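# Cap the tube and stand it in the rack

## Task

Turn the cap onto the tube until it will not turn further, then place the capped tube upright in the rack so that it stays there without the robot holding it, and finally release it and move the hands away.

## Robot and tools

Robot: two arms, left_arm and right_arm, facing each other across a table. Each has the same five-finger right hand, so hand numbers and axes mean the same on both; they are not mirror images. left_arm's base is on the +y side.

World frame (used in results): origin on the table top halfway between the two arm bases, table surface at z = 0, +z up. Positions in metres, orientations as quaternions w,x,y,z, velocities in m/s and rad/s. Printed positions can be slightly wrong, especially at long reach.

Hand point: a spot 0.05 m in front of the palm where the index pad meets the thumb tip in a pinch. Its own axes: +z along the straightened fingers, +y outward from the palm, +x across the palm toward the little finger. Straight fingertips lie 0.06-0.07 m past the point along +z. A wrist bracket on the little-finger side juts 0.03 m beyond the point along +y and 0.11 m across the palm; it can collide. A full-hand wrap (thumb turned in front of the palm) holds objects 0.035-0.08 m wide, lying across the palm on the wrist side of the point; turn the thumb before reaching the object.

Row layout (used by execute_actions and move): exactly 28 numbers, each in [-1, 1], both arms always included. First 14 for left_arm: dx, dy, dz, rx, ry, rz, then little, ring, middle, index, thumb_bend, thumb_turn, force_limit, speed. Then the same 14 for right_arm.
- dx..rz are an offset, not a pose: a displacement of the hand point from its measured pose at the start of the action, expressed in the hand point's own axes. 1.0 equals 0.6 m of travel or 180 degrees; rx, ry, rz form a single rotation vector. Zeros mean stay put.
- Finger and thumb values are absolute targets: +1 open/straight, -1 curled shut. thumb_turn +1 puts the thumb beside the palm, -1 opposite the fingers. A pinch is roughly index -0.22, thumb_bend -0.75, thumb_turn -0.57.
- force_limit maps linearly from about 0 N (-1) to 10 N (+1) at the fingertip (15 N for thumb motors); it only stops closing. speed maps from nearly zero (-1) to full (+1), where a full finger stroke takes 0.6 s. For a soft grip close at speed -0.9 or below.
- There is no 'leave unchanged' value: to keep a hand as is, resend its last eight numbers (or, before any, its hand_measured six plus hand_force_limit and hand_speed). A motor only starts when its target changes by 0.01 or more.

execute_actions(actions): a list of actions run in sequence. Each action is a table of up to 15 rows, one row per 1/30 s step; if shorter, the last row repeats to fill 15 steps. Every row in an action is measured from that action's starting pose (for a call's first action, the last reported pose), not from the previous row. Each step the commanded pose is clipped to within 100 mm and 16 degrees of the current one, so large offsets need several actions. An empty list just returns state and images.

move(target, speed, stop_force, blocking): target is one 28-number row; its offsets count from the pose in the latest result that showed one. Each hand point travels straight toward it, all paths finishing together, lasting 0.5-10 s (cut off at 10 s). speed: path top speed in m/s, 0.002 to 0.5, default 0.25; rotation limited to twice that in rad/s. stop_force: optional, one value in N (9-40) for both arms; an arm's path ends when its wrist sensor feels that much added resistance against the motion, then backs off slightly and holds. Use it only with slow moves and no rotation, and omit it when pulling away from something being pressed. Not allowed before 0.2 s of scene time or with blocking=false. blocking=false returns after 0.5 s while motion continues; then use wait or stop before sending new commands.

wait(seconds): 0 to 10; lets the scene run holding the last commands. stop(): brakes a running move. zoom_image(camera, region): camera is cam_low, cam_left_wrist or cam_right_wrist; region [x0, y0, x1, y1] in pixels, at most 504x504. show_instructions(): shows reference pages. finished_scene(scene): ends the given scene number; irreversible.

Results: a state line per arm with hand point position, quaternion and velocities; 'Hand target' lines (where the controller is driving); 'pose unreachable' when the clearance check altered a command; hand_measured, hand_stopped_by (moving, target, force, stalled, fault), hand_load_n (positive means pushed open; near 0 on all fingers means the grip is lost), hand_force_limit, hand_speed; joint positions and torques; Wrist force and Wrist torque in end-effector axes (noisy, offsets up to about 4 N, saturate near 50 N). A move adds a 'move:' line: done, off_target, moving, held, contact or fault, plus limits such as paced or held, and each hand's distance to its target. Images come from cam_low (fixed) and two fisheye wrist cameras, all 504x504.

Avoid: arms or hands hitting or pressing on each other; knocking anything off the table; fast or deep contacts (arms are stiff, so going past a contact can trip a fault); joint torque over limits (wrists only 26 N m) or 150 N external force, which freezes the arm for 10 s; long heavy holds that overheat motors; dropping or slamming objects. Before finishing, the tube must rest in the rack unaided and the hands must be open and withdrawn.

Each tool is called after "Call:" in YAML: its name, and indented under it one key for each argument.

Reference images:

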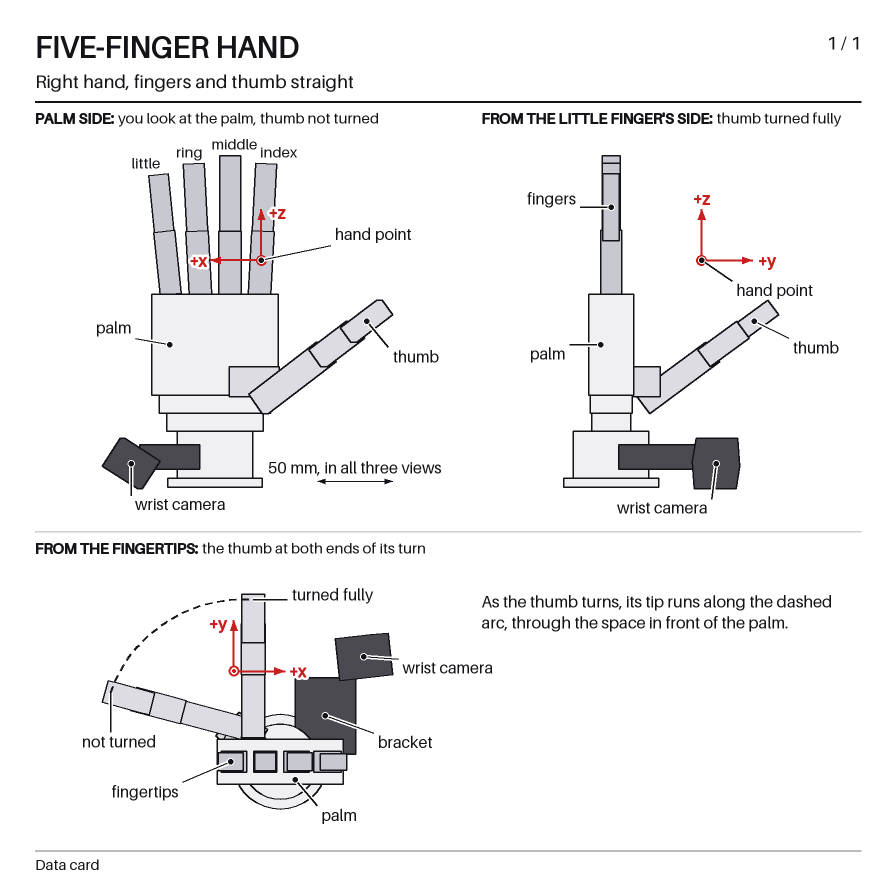

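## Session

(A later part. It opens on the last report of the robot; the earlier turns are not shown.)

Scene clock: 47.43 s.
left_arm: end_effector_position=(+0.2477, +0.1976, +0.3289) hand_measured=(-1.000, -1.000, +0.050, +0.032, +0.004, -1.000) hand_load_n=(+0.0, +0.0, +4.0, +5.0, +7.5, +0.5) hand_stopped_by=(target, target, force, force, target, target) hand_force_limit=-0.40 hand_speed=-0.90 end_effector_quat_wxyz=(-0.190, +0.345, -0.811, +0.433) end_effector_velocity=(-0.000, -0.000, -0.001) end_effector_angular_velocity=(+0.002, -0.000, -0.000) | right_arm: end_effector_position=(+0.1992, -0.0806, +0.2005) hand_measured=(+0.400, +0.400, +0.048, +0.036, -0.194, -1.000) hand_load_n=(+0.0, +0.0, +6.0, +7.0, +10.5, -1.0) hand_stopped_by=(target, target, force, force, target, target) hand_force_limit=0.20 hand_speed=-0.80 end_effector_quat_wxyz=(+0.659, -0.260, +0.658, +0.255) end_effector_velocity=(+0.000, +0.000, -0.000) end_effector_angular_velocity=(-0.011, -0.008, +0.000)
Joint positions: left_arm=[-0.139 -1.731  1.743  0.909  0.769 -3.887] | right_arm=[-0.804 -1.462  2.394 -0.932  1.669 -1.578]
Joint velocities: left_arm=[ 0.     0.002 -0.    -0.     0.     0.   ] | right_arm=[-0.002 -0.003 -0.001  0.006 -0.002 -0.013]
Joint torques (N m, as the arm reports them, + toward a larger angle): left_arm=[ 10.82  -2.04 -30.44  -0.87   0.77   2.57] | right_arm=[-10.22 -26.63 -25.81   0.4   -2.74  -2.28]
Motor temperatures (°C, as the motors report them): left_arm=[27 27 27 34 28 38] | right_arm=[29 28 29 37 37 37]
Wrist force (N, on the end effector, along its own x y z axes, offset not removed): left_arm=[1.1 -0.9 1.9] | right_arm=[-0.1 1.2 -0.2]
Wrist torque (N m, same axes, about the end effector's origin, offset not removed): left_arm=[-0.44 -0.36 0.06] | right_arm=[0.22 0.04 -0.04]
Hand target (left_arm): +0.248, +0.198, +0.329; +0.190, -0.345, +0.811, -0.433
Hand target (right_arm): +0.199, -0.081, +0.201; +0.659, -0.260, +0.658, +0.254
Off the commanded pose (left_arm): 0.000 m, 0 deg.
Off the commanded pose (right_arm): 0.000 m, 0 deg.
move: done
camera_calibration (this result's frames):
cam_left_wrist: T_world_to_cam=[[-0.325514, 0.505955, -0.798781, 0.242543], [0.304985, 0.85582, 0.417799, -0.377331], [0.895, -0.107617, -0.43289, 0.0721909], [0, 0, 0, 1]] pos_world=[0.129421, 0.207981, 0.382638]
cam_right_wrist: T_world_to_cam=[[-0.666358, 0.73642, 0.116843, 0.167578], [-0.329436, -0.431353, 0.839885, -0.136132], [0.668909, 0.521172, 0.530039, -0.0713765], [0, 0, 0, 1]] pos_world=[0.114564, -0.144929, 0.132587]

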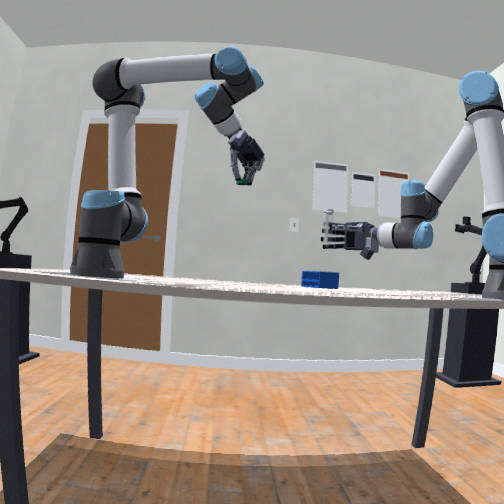

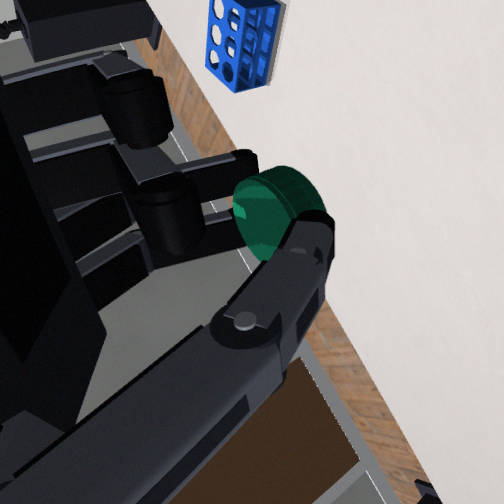

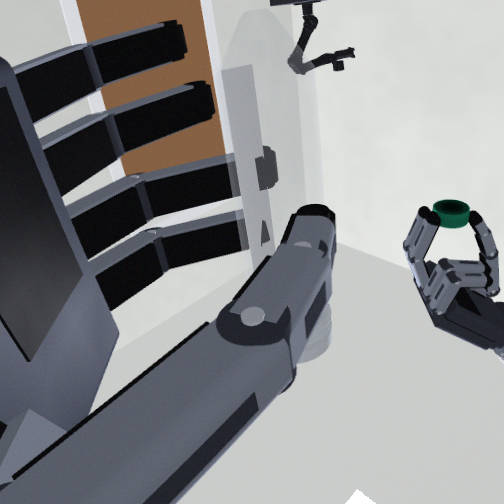

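Call:
zoom_image:
  camera: "cam_low"
  region: [295, 195, 375, 265]

Call:
move:
  target: [0,0,0,0,0,0,-1,-1,-0.4,-0.5,0,-1,-0.4,-0.9,0.067,0.225,0.028,-0.262,0,0,0.4,0.4,-0.5,-0.5,-0.2,-1,0.2,-0.8]

Call:
zoom_image:
  camera: "cam_low"
  region: [220, 160, 350, 280]

Region (295, 195, 375, 265) of cam_low's 504x504 image, scaled by 6.300, with more detail than that image has; it fills the top 441 rows of this view, and the rest is white.

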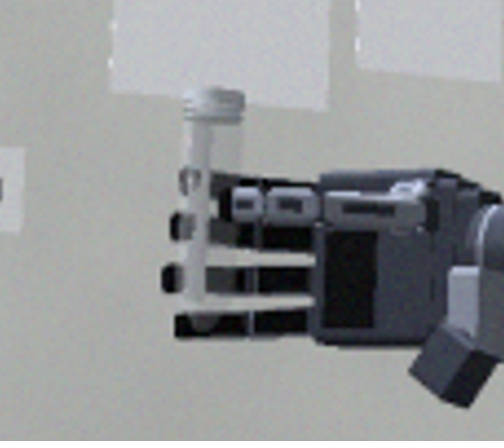

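Scene clock: 49.93 s.
left_arm: end_effector_position=(+0.2477, +0.1976, +0.3289) hand_measured=(-1.000, -1.000, +0.050, +0.032, +0.004, -1.000) hand_load_n=(+0.0, +0.0, +4.0, +5.0, +7.5, +0.5) hand_stopped_by=(target, target, force, force, target, target) hand_force_limit=-0.40 hand_speed=-0.90 end_effector_quat_wxyz=(-0.190, +0.345, -0.811, +0.433) end_effector_velocity=(+0.000, +0.000, +0.000) end_effector_angular_velocity=(-0.001, +0.000, -0.000) | right_arm: end_effector_position=(+0.1203, +0.0295, +0.1592) hand_measured=(+0.400, +0.400, +0.048, +0.036, -0.194, -1.000) hand_load_n=(+0.0, +0.0, +6.0, +7.0, +10.5, -1.0) hand_stopped_by=(target, target, force, force, target, target) hand_force_limit=0.20 hand_speed=-0.80 end_effector_quat_wxyz=(+0.501, -0.502, +0.501, +0.496) end_effector_velocity=(-0.001, +0.002, -0.001) end_effector_angular_velocity=(-0.003, +0.002, +0.009)
Joint positions: left_arm=[-0.139 -1.731  1.743  0.909  0.769 -3.887] | right_arm=[-0.909 -1.14   2.089 -0.942  0.742 -1.582]
Joint velocities: left_arm=[-0.    -0.001 -0.     0.    -0.     0.   ] | right_arm=[ 0.001  0.006 -0.009  0.006 -0.007 -0.001]
Joint torques (N m, as the arm reports them, + toward a larger angle): left_arm=[ 10.91  -2.33 -29.23  -0.8    0.75   2.49] | right_arm=[  8.2  -20.61 -23.12   1.    -2.63  -2.26]
Motor temperatures (°C, as the motors report them): left_arm=[27 27 27 34 28 38] | right_arm=[29 28 29 37 37 37]
Wrist force (N, on the end effector, along its own x y z axes, offset not removed): left_arm=[1.0 -0.8 1.0] | right_arm=[4.6 -0.4 -3.0]
Wrist torque (N m, same axes, about the end effector's origin, offset not removed): left_arm=[-0.36 -0.28 0.09] | right_arm=[0.25 -0.33 0.06]
Hand target (left_arm): +0.248, +0.198, +0.329; +0.190, -0.345, +0.811, -0.433
Hand target (right_arm): +0.120, +0.030, +0.159; +0.501, -0.502, +0.501, +0.497
Off the commanded pose (left_arm): 0.000 m, 0 deg.
Off the commanded pose (right_arm): 0.000 m, 0 deg.
move: done
camera_calibration (this result's frames):
cam_left_wrist: T_world_to_cam=[[-0.325514, 0.505955, -0.798781, 0.242543], [0.304985, 0.85582, 0.417799, -0.377331], [0.895, -0.107617, -0.43289, 0.0721909], [0, 0, 0, 1]] pos_world=[0.129421, 0.207981, 0.382638]
cam_right_wrist: T_world_to_cam=[[-0.992767, 0.013664, 0.119279, 0.0988804], [0.0938645, -0.53112, 0.842081, -0.128293], [0.0748578, 0.847186, 0.525996, 0.00840574], [0, 0, 0, 1]] pos_world=[0.109578, -0.0766113, 0.0918173]

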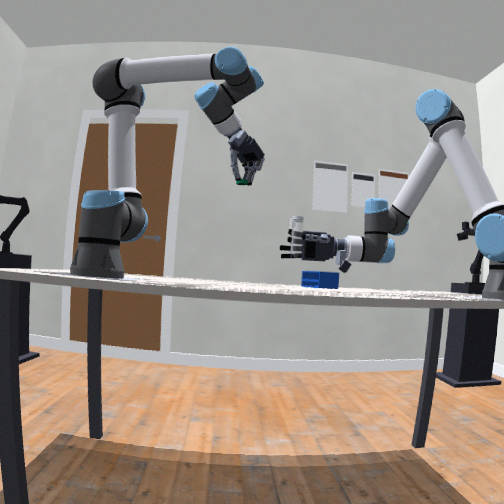

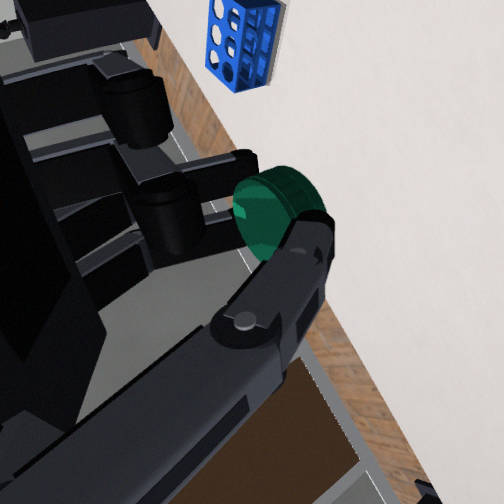

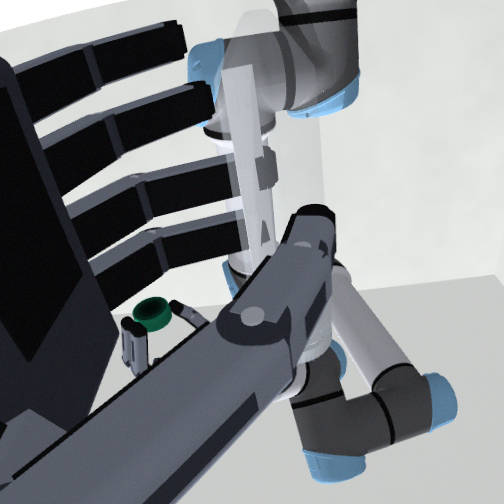

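Region (220, 160, 350, 280) of cam_low's 504x504 image, scaled by 3.877, with more detail than that image has; it fills the top 465 rows of this view, and the rest is white.

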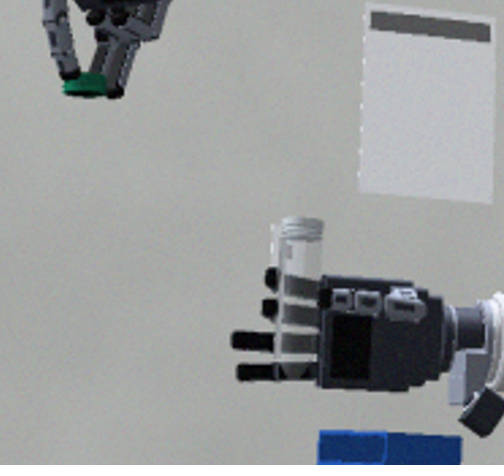

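Call:
move:
  target: [0.33,0.098,0.091,0,0,0,-1,-1,-0.4,-0.5,0,-1,-0.4,-0.9,0,0,0,0,0,0,0.4,0.4,-0.5,-0.5,-0.2,-1,0.2,-0.8]
  speed: 0.15

Call:
zoom_image:
  camera: "cam_low"
  region: [265, 180, 335, 250]

Scene clock: 52.20 s.
left_arm: end_effector_position=(+0.1212, +0.0465, +0.2467) hand_measured=(-1.000, -1.000, +0.050, +0.032, +0.004, -1.000) hand_load_n=(+0.0, +0.0, +4.0, +5.0, +7.5, +0.5) hand_stopped_by=(target, target, force, force, target, target) hand_force_limit=-0.40 hand_speed=-0.90 end_effector_quat_wxyz=(-0.190, +0.345, -0.811, +0.432) end_effector_velocity=(-0.001, -0.002, -0.001) end_effector_angular_velocity=(+0.001, -0.000, +0.001) | right_arm: end_effector_position=(+0.1203, +0.0295, +0.1592) hand_measured=(+0.400, +0.400, +0.048, +0.036, -0.194, -1.000) hand_load_n=(+0.0, +0.0, +6.0, +7.0, +10.5, -1.0) hand_stopped_by=(target, target, force, force, target, target) hand_force_limit=0.20 hand_speed=-0.80 end_effector_quat_wxyz=(+0.501, -0.502, +0.501, +0.496) end_effector_velocity=(-0.001, +0.000, -0.000) end_effector_angular_velocity=(+0.000, -0.003, +0.001)
Joint positions: left_arm=[-0.355 -1.305  1.552  0.892  0.657 -4.173] | right_arm=[-0.909 -1.14   2.089 -0.942  0.742 -1.582]
Joint velocities: left_arm=[ 0.     0.007 -0.006  0.001 -0.    -0.002] | right_arm=[ 0.    -0.     0.    -0.    -0.001 -0.002]
Joint torques (N m, as the arm reports them, + toward a larger angle): left_arm=[-10.54 -19.73 -29.49   3.69  -2.86  -2.78] | right_arm=[ -9.18 -39.04  -2.06  -2.64   2.68   2.24]
Motor temperatures (°C, as the motors report them): left_arm=[27 27 27 34 28 38] | right_arm=[29 28 29 37 37 37]
Wrist force (N, on the end effector, along its own x y z axes, offset not removed): left_arm=[0.7 -1.4 1.2] | right_arm=[-0.5 0.1 -0.7]
Wrist torque (N m, same axes, about the end effector's origin, offset not removed): left_arm=[-0.52 -0.32 0.00] | right_arm=[0.01 0.13 -0.08]
Hand target (left_arm): +0.121, +0.046, +0.247; +0.190, -0.345, +0.811, -0.432
Hand target (right_arm): +0.120, +0.030, +0.159; +0.501, -0.502, +0.501, +0.496
Off the commanded pose (left_arm): 0.001 m, 0 deg.
Off the commanded pose (right_arm): 0.000 m, 0 deg.
move: done
camera_calibration (this result's frames):
cam_left_wrist: T_world_to_cam=[[-0.326414, 0.506319, -0.798182, 0.212052], [0.305238, 0.855656, 0.417951, -0.175137], [0.894586, -0.107211, -0.433846, 0.133838], [0, 0, 0, 1]] pos_world=[0.00294561, 0.0568401, 0.30052]
cam_right_wrist: T_world_to_cam=[[-0.992767, 0.013663, 0.119279, 0.0988804], [0.0938652, -0.53112, 0.842081, -0.128293], [0.0748571, 0.847186, 0.525996, 0.00840577], [0, 0, 0, 1]] pos_world=[0.109578, -0.0766112, 0.0918172]

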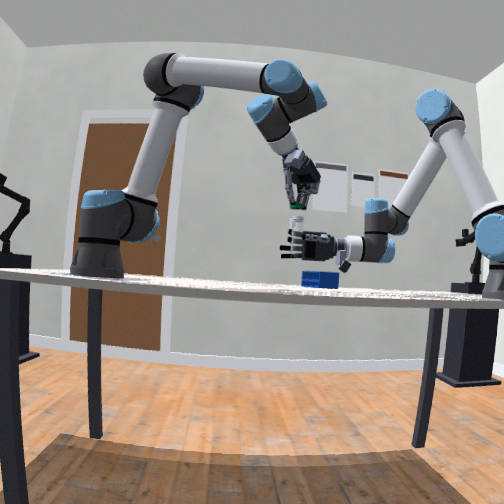

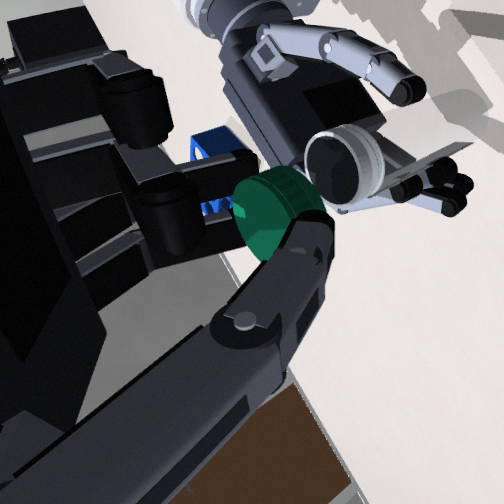

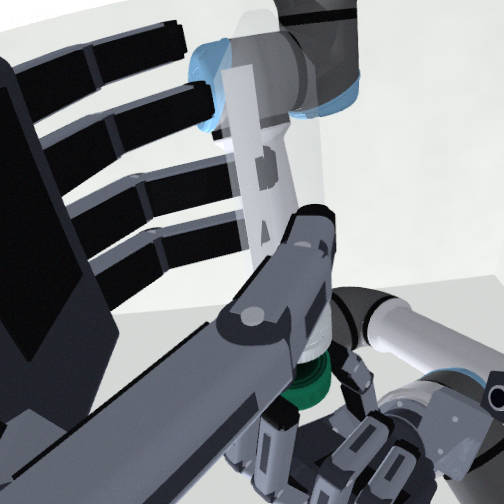

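Region (265, 180, 335, 250) of cam_low's 504x504 image, scaled by 7.200, with more detail than that image has.

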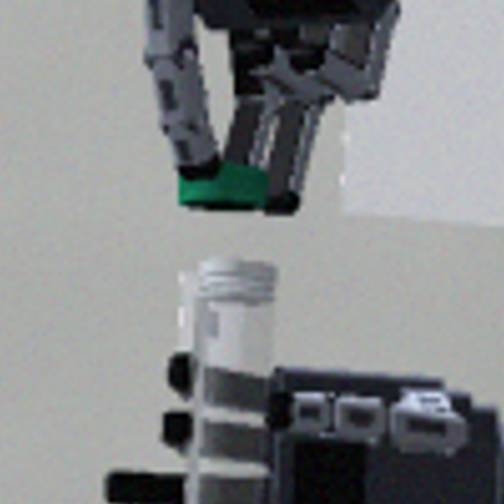

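Call:
move:
  target: [0,0,0,0,0,0,-1,-1,-0.4,-0.5,0,-1,-0.4,-0.9,-0.027,-0.002,0.01,0,0,0,0.4,0.4,-0.5,-0.5,-0.2,-1,0.2,-0.8]
  speed: 0.03

Call:
zoom_image:
  camera: "cam_low"
  region: [275, 190, 315, 230]

Call:
zoom_image:
  camera: "cam_right_wrist"
  region: [250, 300, 370, 420]

Call:
zoom_image:
  camera: "cam_left_wrist"
  region: [220, 120, 400, 280]

Scene clock: 54.63 s.
left_arm: end_effector_position=(+0.1211, +0.0465, +0.2467) hand_measured=(-1.000, -1.000, +0.050, +0.032, +0.004, -1.000) hand_load_n=(+0.0, +0.0, +4.0, +5.0, +7.5, +0.5) hand_stopped_by=(target, target, force, force, target, target) hand_force_limit=-0.40 hand_speed=-0.90 end_effector_quat_wxyz=(-0.190, +0.345, -0.811, +0.432) end_effector_velocity=(-0.000, -0.000, -0.000) end_effector_angular_velocity=(+0.001, -0.000, -0.000) | right_arm: end_effector_position=(+0.1214, +0.0356, +0.1753) hand_measured=(+0.400, +0.400, +0.048, +0.036, -0.194, -1.000) hand_load_n=(+0.0, +0.0, +6.0, +7.0, +10.5, -1.0) hand_stopped_by=(target, target, force, force, target, target) hand_force_limit=0.20 hand_speed=-0.80 end_effector_quat_wxyz=(+0.501, -0.502, +0.501, +0.497) end_effector_velocity=(+0.000, +0.001, +0.002) end_effector_angular_velocity=(+0.000, -0.002, -0.000)
Joint positions: left_arm=[-0.355 -1.305  1.552  0.892  0.657 -4.173] | right_arm=[-0.9   -1.164  2.064 -0.892  0.751 -1.581]
Joint velocities: left_arm=[-0.     0.001  0.    -0.    -0.     0.   ] | right_arm=[ 0.001 -0.003 -0.003  0.005  0.001 -0.002]
Joint torques (N m, as the arm reports them, + toward a larger angle): left_arm=[ -3.   -39.79  -7.79  -0.23  -2.15   1.72] | right_arm=[  8.47 -38.69 -25.47   0.76   2.78  -2.31]
Motor temperatures (°C, as the motors report them): left_arm=[27 27 27 34 28 38] | right_arm=[29 28 29 37 37 37]
Wrist force (N, on the end effector, along its own x y z axes, offset not removed): left_arm=[0.7 -1.8 2.1] | right_arm=[2.5 0.9 -3.7]
Wrist torque (N m, same axes, about the end effector's origin, offset not removed): left_arm=[-0.57 -0.38 -0.05] | right_arm=[0.31 -0.02 0.32]
Hand target (left_arm): +0.121, +0.047, +0.247; +0.190, -0.345, +0.811, -0.432
Hand target (right_arm): +0.121, +0.036, +0.175; +0.501, -0.502, +0.501, +0.497
Off the commanded pose (left_arm): 0.000 m, 0 deg.
Off the commanded pose (right_arm): 0.000 m, 0 deg.
move: done
camera_calibration (this result's frames):
cam_left_wrist: T_world_to_cam=[[-0.326493, 0.506224, -0.79821, 0.212069], [0.30522, 0.855713, 0.417848, -0.175093], [0.894563, -0.107205, -0.433894, 0.133874], [0, 0, 0, 1]] pos_world=[0.00292187, 0.0568268, 0.300525]
cam_right_wrist: T_world_to_cam=[[-0.992743, 0.0136591, 0.119479, 0.0980036], [0.0940322, -0.53117, 0.842031, -0.138696], [0.0749652, 0.847155, 0.526031, -0.00522812], [0, 0, 0, 1]] pos_world=[0.110726, -0.0705807, 0.107827]

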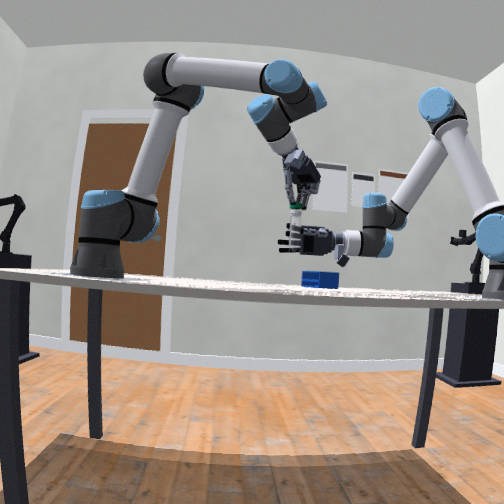

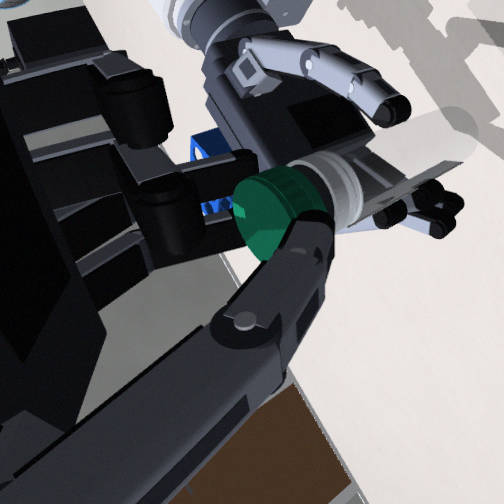

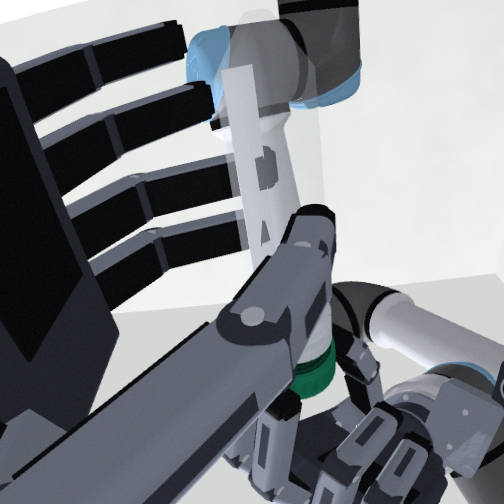

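Region (275, 190, 315, 230) of cam_low's 504x504 image, scaled by 12.600, with more detail than that image has.

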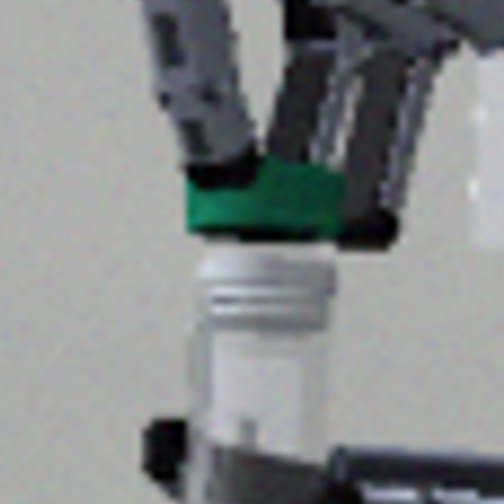

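Region (250, 300, 370, 420) of cam_right_wrist's 504x504 image, scaled by 4.200, with more detail than that image has.

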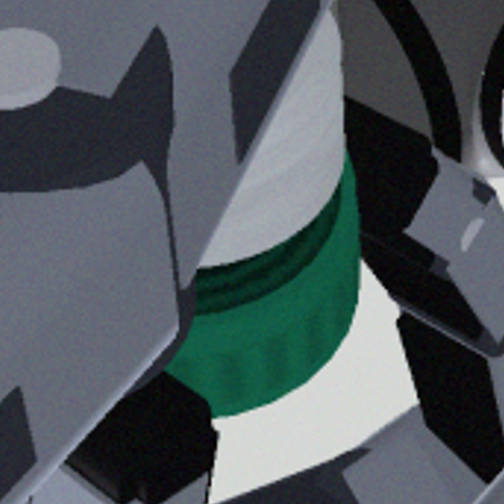

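Region (220, 120, 400, 280) of cam_left_wrist's 504x504 image, scaled by 2.800, with more detail than that image has.

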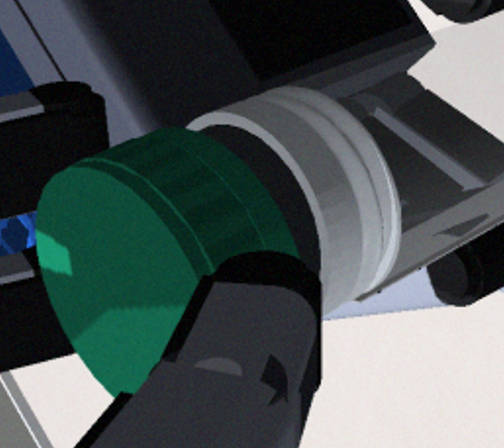

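Call:
move:
  target: [0,0,0,0,0,0,-1,-1,-0.4,-0.5,0,-1,-0.4,-0.9,-0.013,-0.001,0.0008,0,0,0,0.4,0.4,-0.5,-0.5,-0.2,-1,0.2,-0.8]
  speed: 0.005

Call:
zoom_image:
  camera: "cam_low"
  region: [275, 190, 315, 230]

Call:
zoom_image:
  camera: "cam_left_wrist"
  region: [220, 120, 400, 280]

Scene clock: 56.60 s.
left_arm: end_effector_position=(+0.1211, +0.0465, +0.2467) hand_measured=(-1.000, -1.000, +0.050, +0.032, +0.004, -1.000) hand_load_n=(+0.0, +0.0, +4.0, +5.0, +7.5, +0.5) hand_stopped_by=(target, target, force, force, target, target) hand_force_limit=-0.40 hand_speed=-0.90 end_effector_quat_wxyz=(-0.190, +0.345, -0.811, +0.432) end_effector_velocity=(+0.000, +0.000, +0.000) end_effector_angular_velocity=(+0.000, -0.000, -0.000) | right_arm: end_effector_position=(+0.1220, +0.0361, +0.1829) hand_measured=(+0.400, +0.400, +0.048, +0.036, -0.194, -1.000) hand_load_n=(+0.0, +0.0, +6.0, +7.0, +10.5, -1.0) hand_stopped_by=(target, target, force, force, target, target) hand_force_limit=0.20 hand_speed=-0.80 end_effector_quat_wxyz=(+0.501, -0.502, +0.501, +0.497) end_effector_velocity=(-0.000, -0.000, +0.002) end_effector_angular_velocity=(-0.000, +0.000, +0.001)
Joint positions: left_arm=[-0.355 -1.305  1.552  0.892  0.657 -4.173] | right_arm=[-0.9   -1.179  2.057 -0.871  0.751 -1.581]
Joint velocities: left_arm=[ 0.    -0.     0.     0.     0.     0.001] | right_arm=[ 0.    -0.003 -0.001  0.004 -0.001  0.   ]
Joint torques (N m, as the arm reports them, + toward a larger angle): left_arm=[ -3.09 -37.51 -10.7    0.09  -2.02  -2.11] | right_arm=[ -9.37 -38.96 -25.98   0.94  -2.61   2.37]
Motor temperatures (°C, as the motors report them): left_arm=[27 27 27 34 28 38] | right_arm=[29 28 29 37 37 37]
Wrist force (N, on the end effector, along its own x y z axes, offset not removed): left_arm=[0.7 -1.6 2.2] | right_arm=[0.9 -1.8 3.0]
Wrist torque (N m, same axes, about the end effector's origin, offset not removed): left_arm=[-0.62 -0.34 -0.01] | right_arm=[-0.45 0.13 0.18]
Hand target (left_arm): +0.121, +0.046, +0.247; +0.190, -0.345, +0.811, -0.432
Hand target (right_arm): +0.122, +0.036, +0.183; +0.501, -0.502, +0.501, +0.497
Off the commanded pose (left_arm): 0.000 m, 0 deg.
Off the commanded pose (right_arm): 0.000 m, 0 deg.
move: done
camera_calibration (this result's frames):
cam_left_wrist: T_world_to_cam=[[-0.326441, 0.50627, -0.798202, 0.21206], [0.305238, 0.855683, 0.417895, -0.175113], [0.894576, -0.107224, -0.433863, 0.133863], [0, 0, 0, 1]] pos_world=[0.00292539, 0.0568346, 0.300524]
cam_right_wrist: T_world_to_cam=[[-0.992743, 0.0136585, 0.11948, 0.0976447], [0.094032, -0.531181, 0.842024, -0.144944], [0.074966, 0.847148, 0.526041, -0.00975397], [0, 0, 0, 1]] pos_world=[0.111297, -0.070062, 0.115511]

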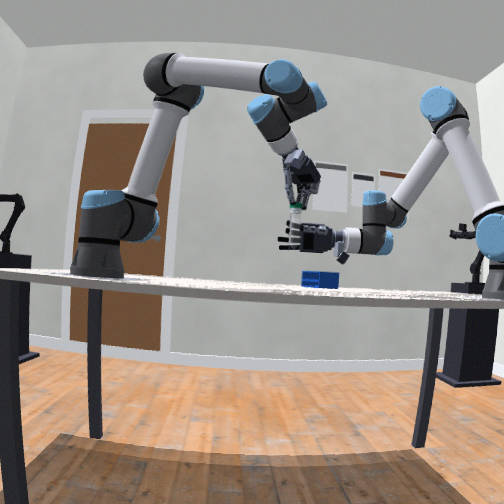

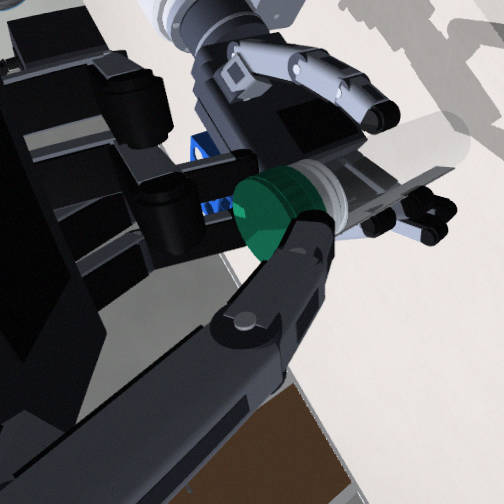

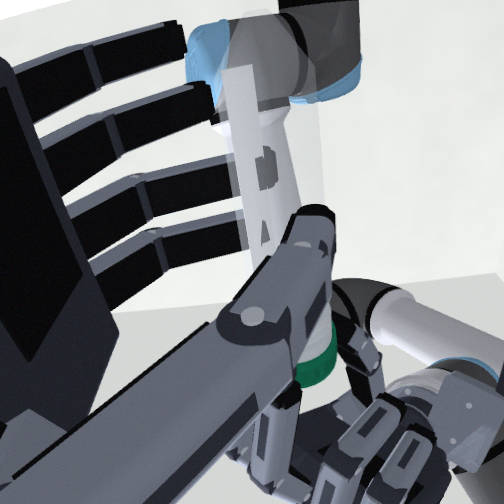

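Region (275, 190, 315, 230) of cam_low's 504x504 image, scaled by 12.600, with more detail than that image has.

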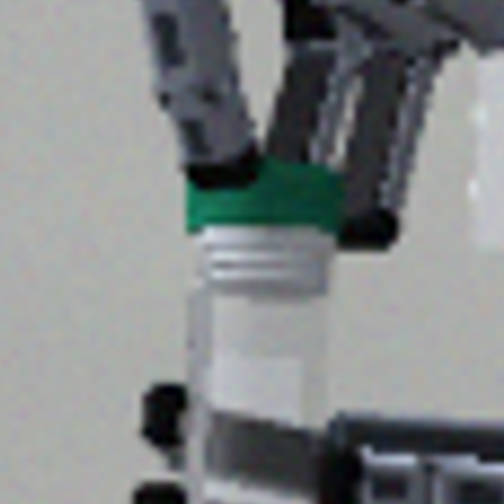

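Region (220, 120, 400, 280) of cam_left_wrist's 504x504 image, scaled by 2.800, with more detail than that image has.

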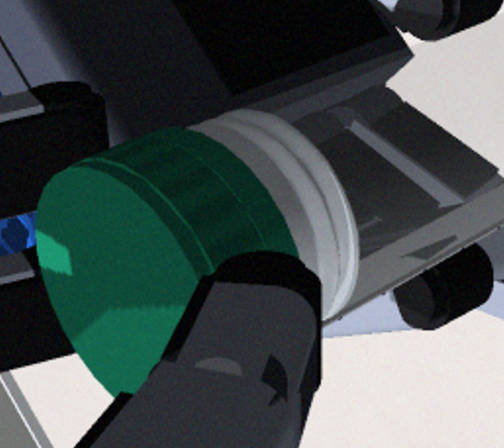

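Call:
move:
  target: [0,0,0,0,0,0,-1,-1,-0.4,-0.5,0,-1,-0.4,-0.9,0.015,0,0,0,0,0,0.4,0.4,-0.5,-0.5,-0.2,-1,0.2,-0.8]
  speed: 0.03

Call:
move:
  target: [0.0167,-0.0166,0.025,0.005,0.416,0.2765,-1,-1,-0.4,-0.5,0,-1,-0.4,-0.9,0,0,0,0,0,0,0.4,0.4,-0.5,-0.5,-0.2,-1,0.2,-0.8]
  speed: 0.3

Call:
zoom_image:
  camera: "cam_low"
  region: [275, 190, 315, 230]

Call:
zoom_image:
  camera: "cam_right_wrist"
  region: [250, 300, 370, 420]

Call:
zoom_image:
  camera: "cam_left_wrist"
  region: [220, 120, 400, 280]

Scene clock: 58.20 s.
left_arm: end_effector_position=(+0.1211, +0.0465, +0.2467) hand_measured=(-1.000, -1.000, +0.050, +0.032, +0.004, -1.000) hand_load_n=(+0.0, +0.0, +4.0, +5.0, +7.5, +0.5) hand_stopped_by=(target, target, force, force, target, target) hand_force_limit=-0.40 hand_speed=-0.90 end_effector_quat_wxyz=(-0.190, +0.345, -0.811, +0.432) end_effector_velocity=(-0.000, -0.000, -0.000) end_effector_angular_velocity=(+0.001, -0.001, -0.001) | right_arm: end_effector_position=(+0.1220, +0.0360, +0.1742) hand_measured=(+0.400, +0.400, +0.048, +0.036, -0.194, -1.000) hand_load_n=(+0.0, +0.0, +6.0, +7.0, +10.5, -1.0) hand_stopped_by=(target, target, force, force, target, target) hand_force_limit=0.20 hand_speed=-0.80 end_effector_quat_wxyz=(+0.501, -0.502, +0.501, +0.497) end_effector_velocity=(+0.001, -0.000, -0.002) end_effector_angular_velocity=(+0.000, -0.001, -0.002)
Joint positions: left_arm=[-0.355 -1.305  1.552  0.892  0.657 -4.173] | right_arm=[-0.9   -1.161  2.062 -0.894  0.751 -1.581]
Joint velocities: left_arm=[-0.     0.    -0.     0.    -0.     0.001] | right_arm=[-0.001  0.004  0.001 -0.006  0.001 -0.   ]
Joint torques (N m, as the arm reports them, + toward a larger angle): left_arm=[ -2.6  -35.27 -11.95   0.07  -2.04  -0.95] | right_arm=[ -9.41 -20.44  -2.79  -2.94  -2.71  -1.39]
Motor temperatures (°C, as the motors report them): left_arm=[27 27 27 34 28 38] | right_arm=[29 28 29 37 37 37]
Wrist force (N, on the end effector, along its own x y z axes, offset not removed): left_arm=[1.8 -1.0 1.6] | right_arm=[2.7 -4.3 -2.8]
Wrist torque (N m, same axes, about the end effector's origin, offset not removed): left_arm=[-0.48 -0.48 0.07] | right_arm=[-0.48 -0.28 0.13]
Hand target (left_arm): +0.121, +0.046, +0.247; +0.190, -0.345, +0.811, -0.432
Hand target (right_arm): +0.122, +0.036, +0.174; +0.501, -0.502, +0.501, +0.497
Off the commanded pose (left_arm): 0.000 m, 0 deg.
Off the commanded pose (right_arm): 0.000 m, 0 deg.
move: done
camera_calibration (this result's frames):
cam_left_wrist: T_world_to_cam=[[-0.326494, 0.506222, -0.798211, 0.212069], [0.305221, 0.855714, 0.417844, -0.175096], [0.894562, -0.107207, -0.433895, 0.133874], [0, 0, 0, 1]] pos_world=[0.00292332, 0.0568299, 0.300526]
cam_right_wrist: T_world_to_cam=[[-0.99275, 0.0136604, 0.119418, 0.0987289], [0.093981, -0.531151, 0.842049, -0.137579], [0.0749316, 0.847167, 0.526017, -0.00507805], [0, 0, 0, 1]] pos_world=[0.111323, -0.0701219, 0.106729]

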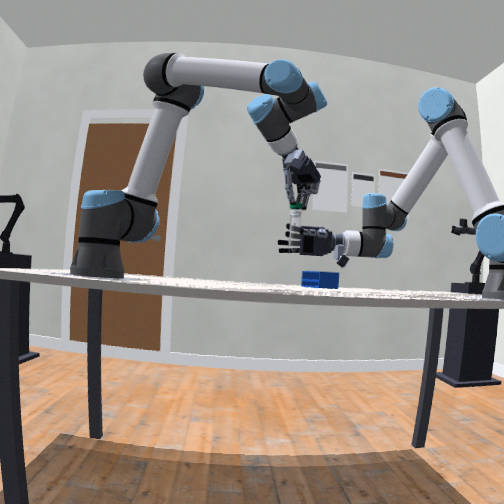

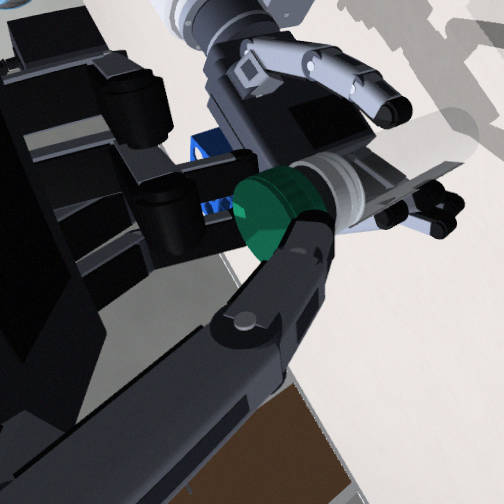

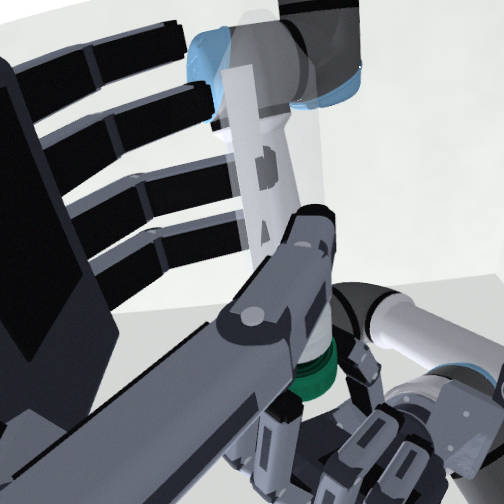

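Scene clock: 61.43 s.
left_arm: end_effector_position=(+0.1276, +0.0269, +0.2474) hand_measured=(-1.000, -1.000, +0.050, +0.032, +0.004, -1.000) hand_load_n=(+0.0, +0.0, +4.0, +5.0, +7.5, +0.5) hand_stopped_by=(target, target, force, force, target, target) hand_force_limit=-0.40 hand_speed=-0.90 end_effector_quat_wxyz=(-0.170, +0.329, +0.818, -0.440) end_effector_velocity=(-0.000, -0.000, -0.001) end_effector_angular_velocity=(+0.007, -0.000, -0.012) | right_arm: end_effector_position=(+0.1220, +0.0360, +0.1742) hand_measured=(+0.400, +0.400, +0.048, +0.036, -0.194, -1.000) hand_load_n=(+0.0, +0.0, +6.0, +7.0, +10.5, -1.0) hand_stopped_by=(target, target, force, force, target, target) hand_force_limit=0.20 hand_speed=-0.80 end_effector_quat_wxyz=(+0.501, -0.502, +0.501, +0.497) end_effector_velocity=(-0.001, +0.000, -0.000) end_effector_angular_velocity=(-0.001, +0.002, +0.001)
Joint positions: left_arm=[ 0.255 -1.325  1.509  0.649  2.294 -2.499] | right_arm=[-0.9   -1.161  2.062 -0.894  0.751 -1.581]
Joint velocities: left_arm=[ 0.003  0.011 -0.011  0.017  0.009  0.016] | right_arm=[ 0.001 -0.     0.     0.002 -0.     0.   ]
Joint torques (N m, as the arm reports them, + toward a larger angle): left_arm=[  9.41 -20.12 -29.79   3.3    2.55   2.72] | right_arm=[ -8.97 -39.56 -25.35   0.78  -2.39  -0.7 ]
Motor temperatures (°C, as the motors report them): left_arm=[27 27 27 34 28 38] | right_arm=[29 28 29 37 37 37]
Wrist force (N, on the end effector, along its own x y z axes, offset not removed): left_arm=[1.0 -1.6 1.5] | right_arm=[-0.8 -1.3 1.4]
Wrist torque (N m, same axes, about the end effector's origin, offset not removed): left_arm=[-0.52 -0.32 0.01] | right_arm=[-0.06 0.30 -0.22]
Hand target (left_arm): +0.128, +0.027, +0.247; -0.171, +0.329, +0.818, -0.440
Hand target (right_arm): +0.122, +0.036, +0.174; +0.501, -0.502, +0.501, +0.497
Off the commanded pose (left_arm): 0.001 m, 0 deg.
Off the commanded pose (right_arm): 0.000 m, 0 deg.
move: done
camera_calibration (this result's frames):
cam_left_wrist: T_world_to_cam=[[0.506321, 0.327307, -0.797815, 0.123122], [0.855995, -0.302832, 0.419005, -0.200051], [-0.104461, -0.895077, -0.433503, 0.27491], [0, 0, 0, 1]] pos_world=[0.137621, 0.145185, 0.301225]
cam_right_wrist: T_world_to_cam=[[-0.99275, 0.0136603, 0.119417, 0.0987289], [0.0939809, -0.531152, 0.842048, -0.137579], [0.0749313, 0.847167, 0.526017, -0.00507816], [0, 0, 0, 1]] pos_world=[0.111323, -0.0701219, 0.106729]

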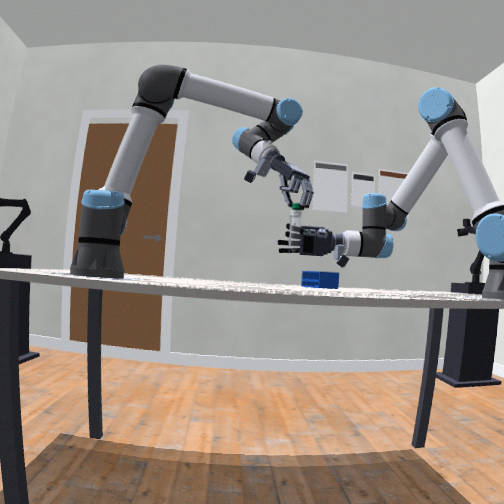

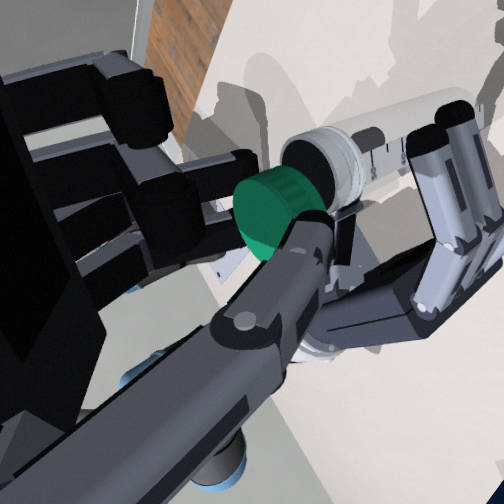

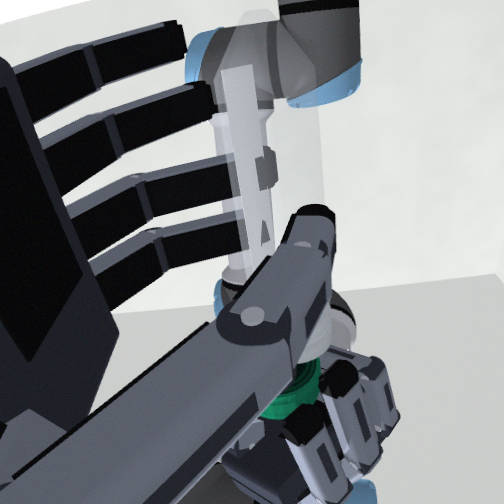

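Region (275, 190, 315, 230) of cam_low's 504x504 image, scaled by 12.600, with more detail than that image has.

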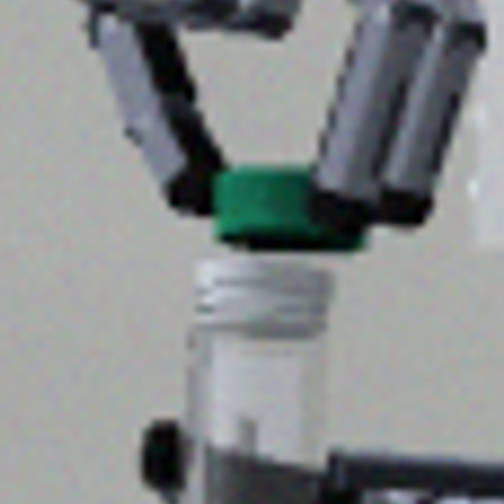

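Region (250, 300, 370, 420) of cam_right_wrist's 504x504 image, scaled by 4.200, with more detail than that image has.

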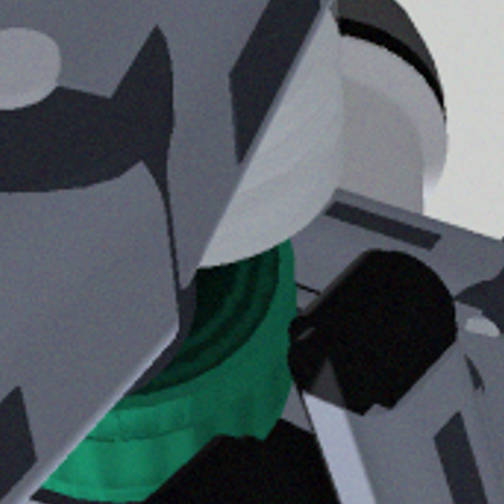

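Region (220, 120, 400, 280) of cam_left_wrist's 504x504 image, scaled by 2.800, with more detail than that image has.

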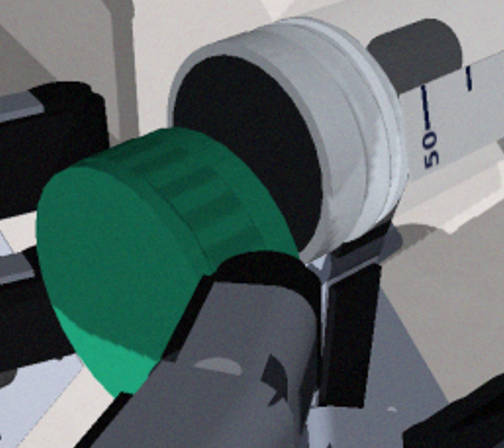

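Call:
move:
  target: [0.0195,0.0052,-0.0092,-0.0025,-0.208,-0.138,-1,-1,-0.4,-0.5,0,-1,-0.4,-0.9,0,0,0,0,0,0,0.4,0.4,-0.5,-0.5,-0.2,-1,0.2,-0.8]
  speed: 0.3

Call:
zoom_image:
  camera: "cam_low"
  region: [275, 190, 315, 230]

Call:
zoom_image:
  camera: "cam_right_wrist"
  region: [250, 300, 370, 420]

Scene clock: 63.73 s.
left_arm: end_effector_position=(+0.1232, +0.0394, +0.2477) hand_measured=(-1.000, -1.000, +0.050, +0.032, +0.004, -1.000) hand_load_n=(+0.0, +0.0, +4.0, +5.0, +7.5, +0.5) hand_stopped_by=(target, target, force, force, target, target) hand_force_limit=-0.40 hand_speed=-0.90 end_effector_quat_wxyz=(-0.010, +0.008, -0.881, +0.473) end_effector_velocity=(-0.000, -0.001, -0.001) end_effector_angular_velocity=(+0.002, -0.002, +0.011) | right_arm: end_effector_position=(+0.1220, +0.0360, +0.1742) hand_measured=(+0.400, +0.400, +0.048, +0.036, -0.194, -1.000) hand_load_n=(+0.0, +0.0, +6.0, +7.0, +10.5, -1.0) hand_stopped_by=(target, target, force, force, target, target) hand_force_limit=0.20 hand_speed=-0.80 end_effector_quat_wxyz=(+0.501, -0.502, +0.501, +0.497) end_effector_velocity=(-0.000, +0.000, -0.000) end_effector_angular_velocity=(-0.000, -0.001, +0.000)
Joint positions: left_arm=[-0.12  -1.572  1.75   0.422  1.374 -3.263] | right_arm=[-0.9   -1.161  2.062 -0.894  0.751 -1.581]
Joint velocities: left_arm=[-0.006  0.003 -0.002  0.003 -0.015 -0.008] | right_arm=[ 0.001  0.    -0.    -0.     0.    -0.001]
Joint torques (N m, as the arm reports them, + toward a larger angle): left_arm=[-11.    -9.77 -30.71   1.78  -2.1   -2.58] | right_arm=[ -9.22 -39.59 -26.21   0.74  -2.59  -0.62]
Motor temperatures (°C, as the motors report them): left_arm=[27 27 27 34 28 38] | right_arm=[29 28 29 37 37 37]
Wrist force (N, on the end effector, along its own x y z axes, offset not removed): left_arm=[0.8 -1.2 0.6] | right_arm=[3.0 -2.9 -4.4]
Wrist torque (N m, same axes, about the end effector's origin, offset not removed): left_arm=[-0.40 -0.27 0.02] | right_arm=[-0.18 -0.49 0.00]
Hand target (left_arm): +0.123, +0.039, +0.248; +0.011, -0.009, +0.881, -0.472
Hand target (right_arm): +0.122, +0.036, +0.174; +0.501, -0.502, +0.501, +0.497
Off the commanded pose (left_arm): 0.000 m, 0 deg.
Off the commanded pose (right_arm): 0.000 m, 0 deg.
move: done
camera_calibration (this result's frames):
cam_left_wrist: T_world_to_cam=[[0.127579, 0.587745, -0.798924, 0.158144], [0.820638, 0.38983, 0.417833, -0.215208], [0.557024, -0.708934, -0.432593, 0.196725], [0, 0, 0, 1]] pos_world=[0.0468516, 0.130411, 0.301368]
cam_right_wrist: T_world_to_cam=[[-0.99275, 0.0136604, 0.119417, 0.0987289], [0.0939809, -0.531151, 0.842049, -0.137579], [0.0749315, 0.847167, 0.526017, -0.00507816], [0, 0, 0, 1]] pos_world=[0.111323, -0.0701219, 0.106729]

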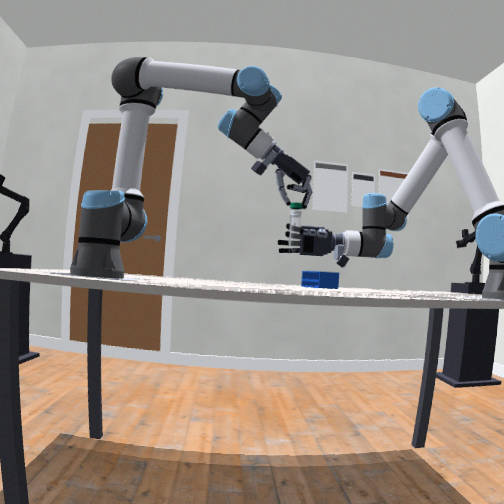

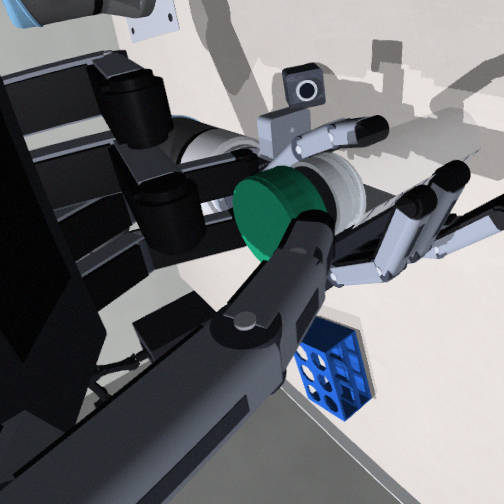

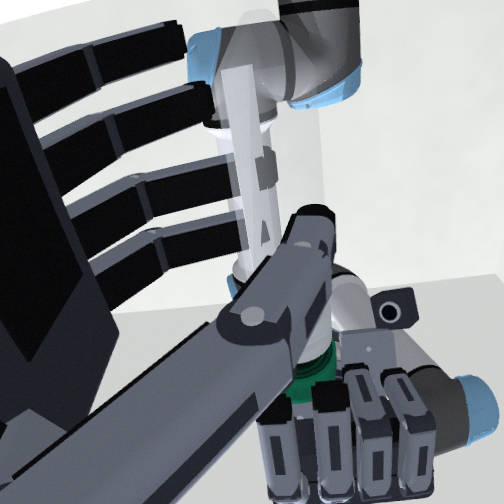

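Region (275, 190, 315, 230) of cam_low's 504x504 image, scaled by 12.600, with more detail than that image has.

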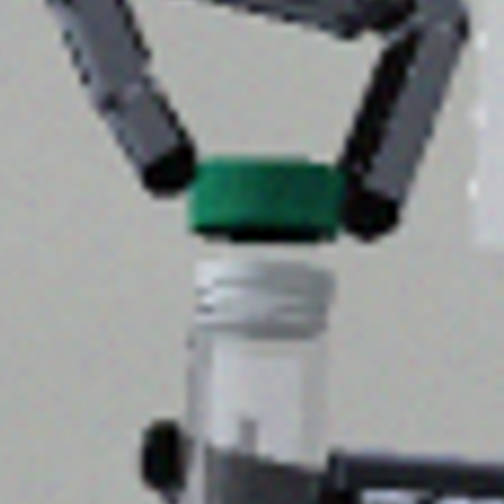

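Region (250, 300, 370, 420) of cam_right_wrist's 504x504 image, scaled by 4.200, with more detail than that image has.

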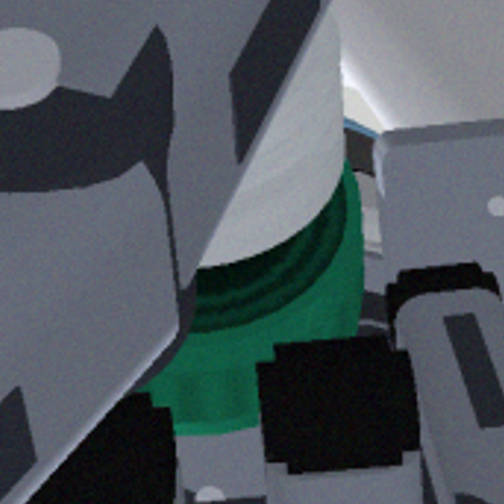

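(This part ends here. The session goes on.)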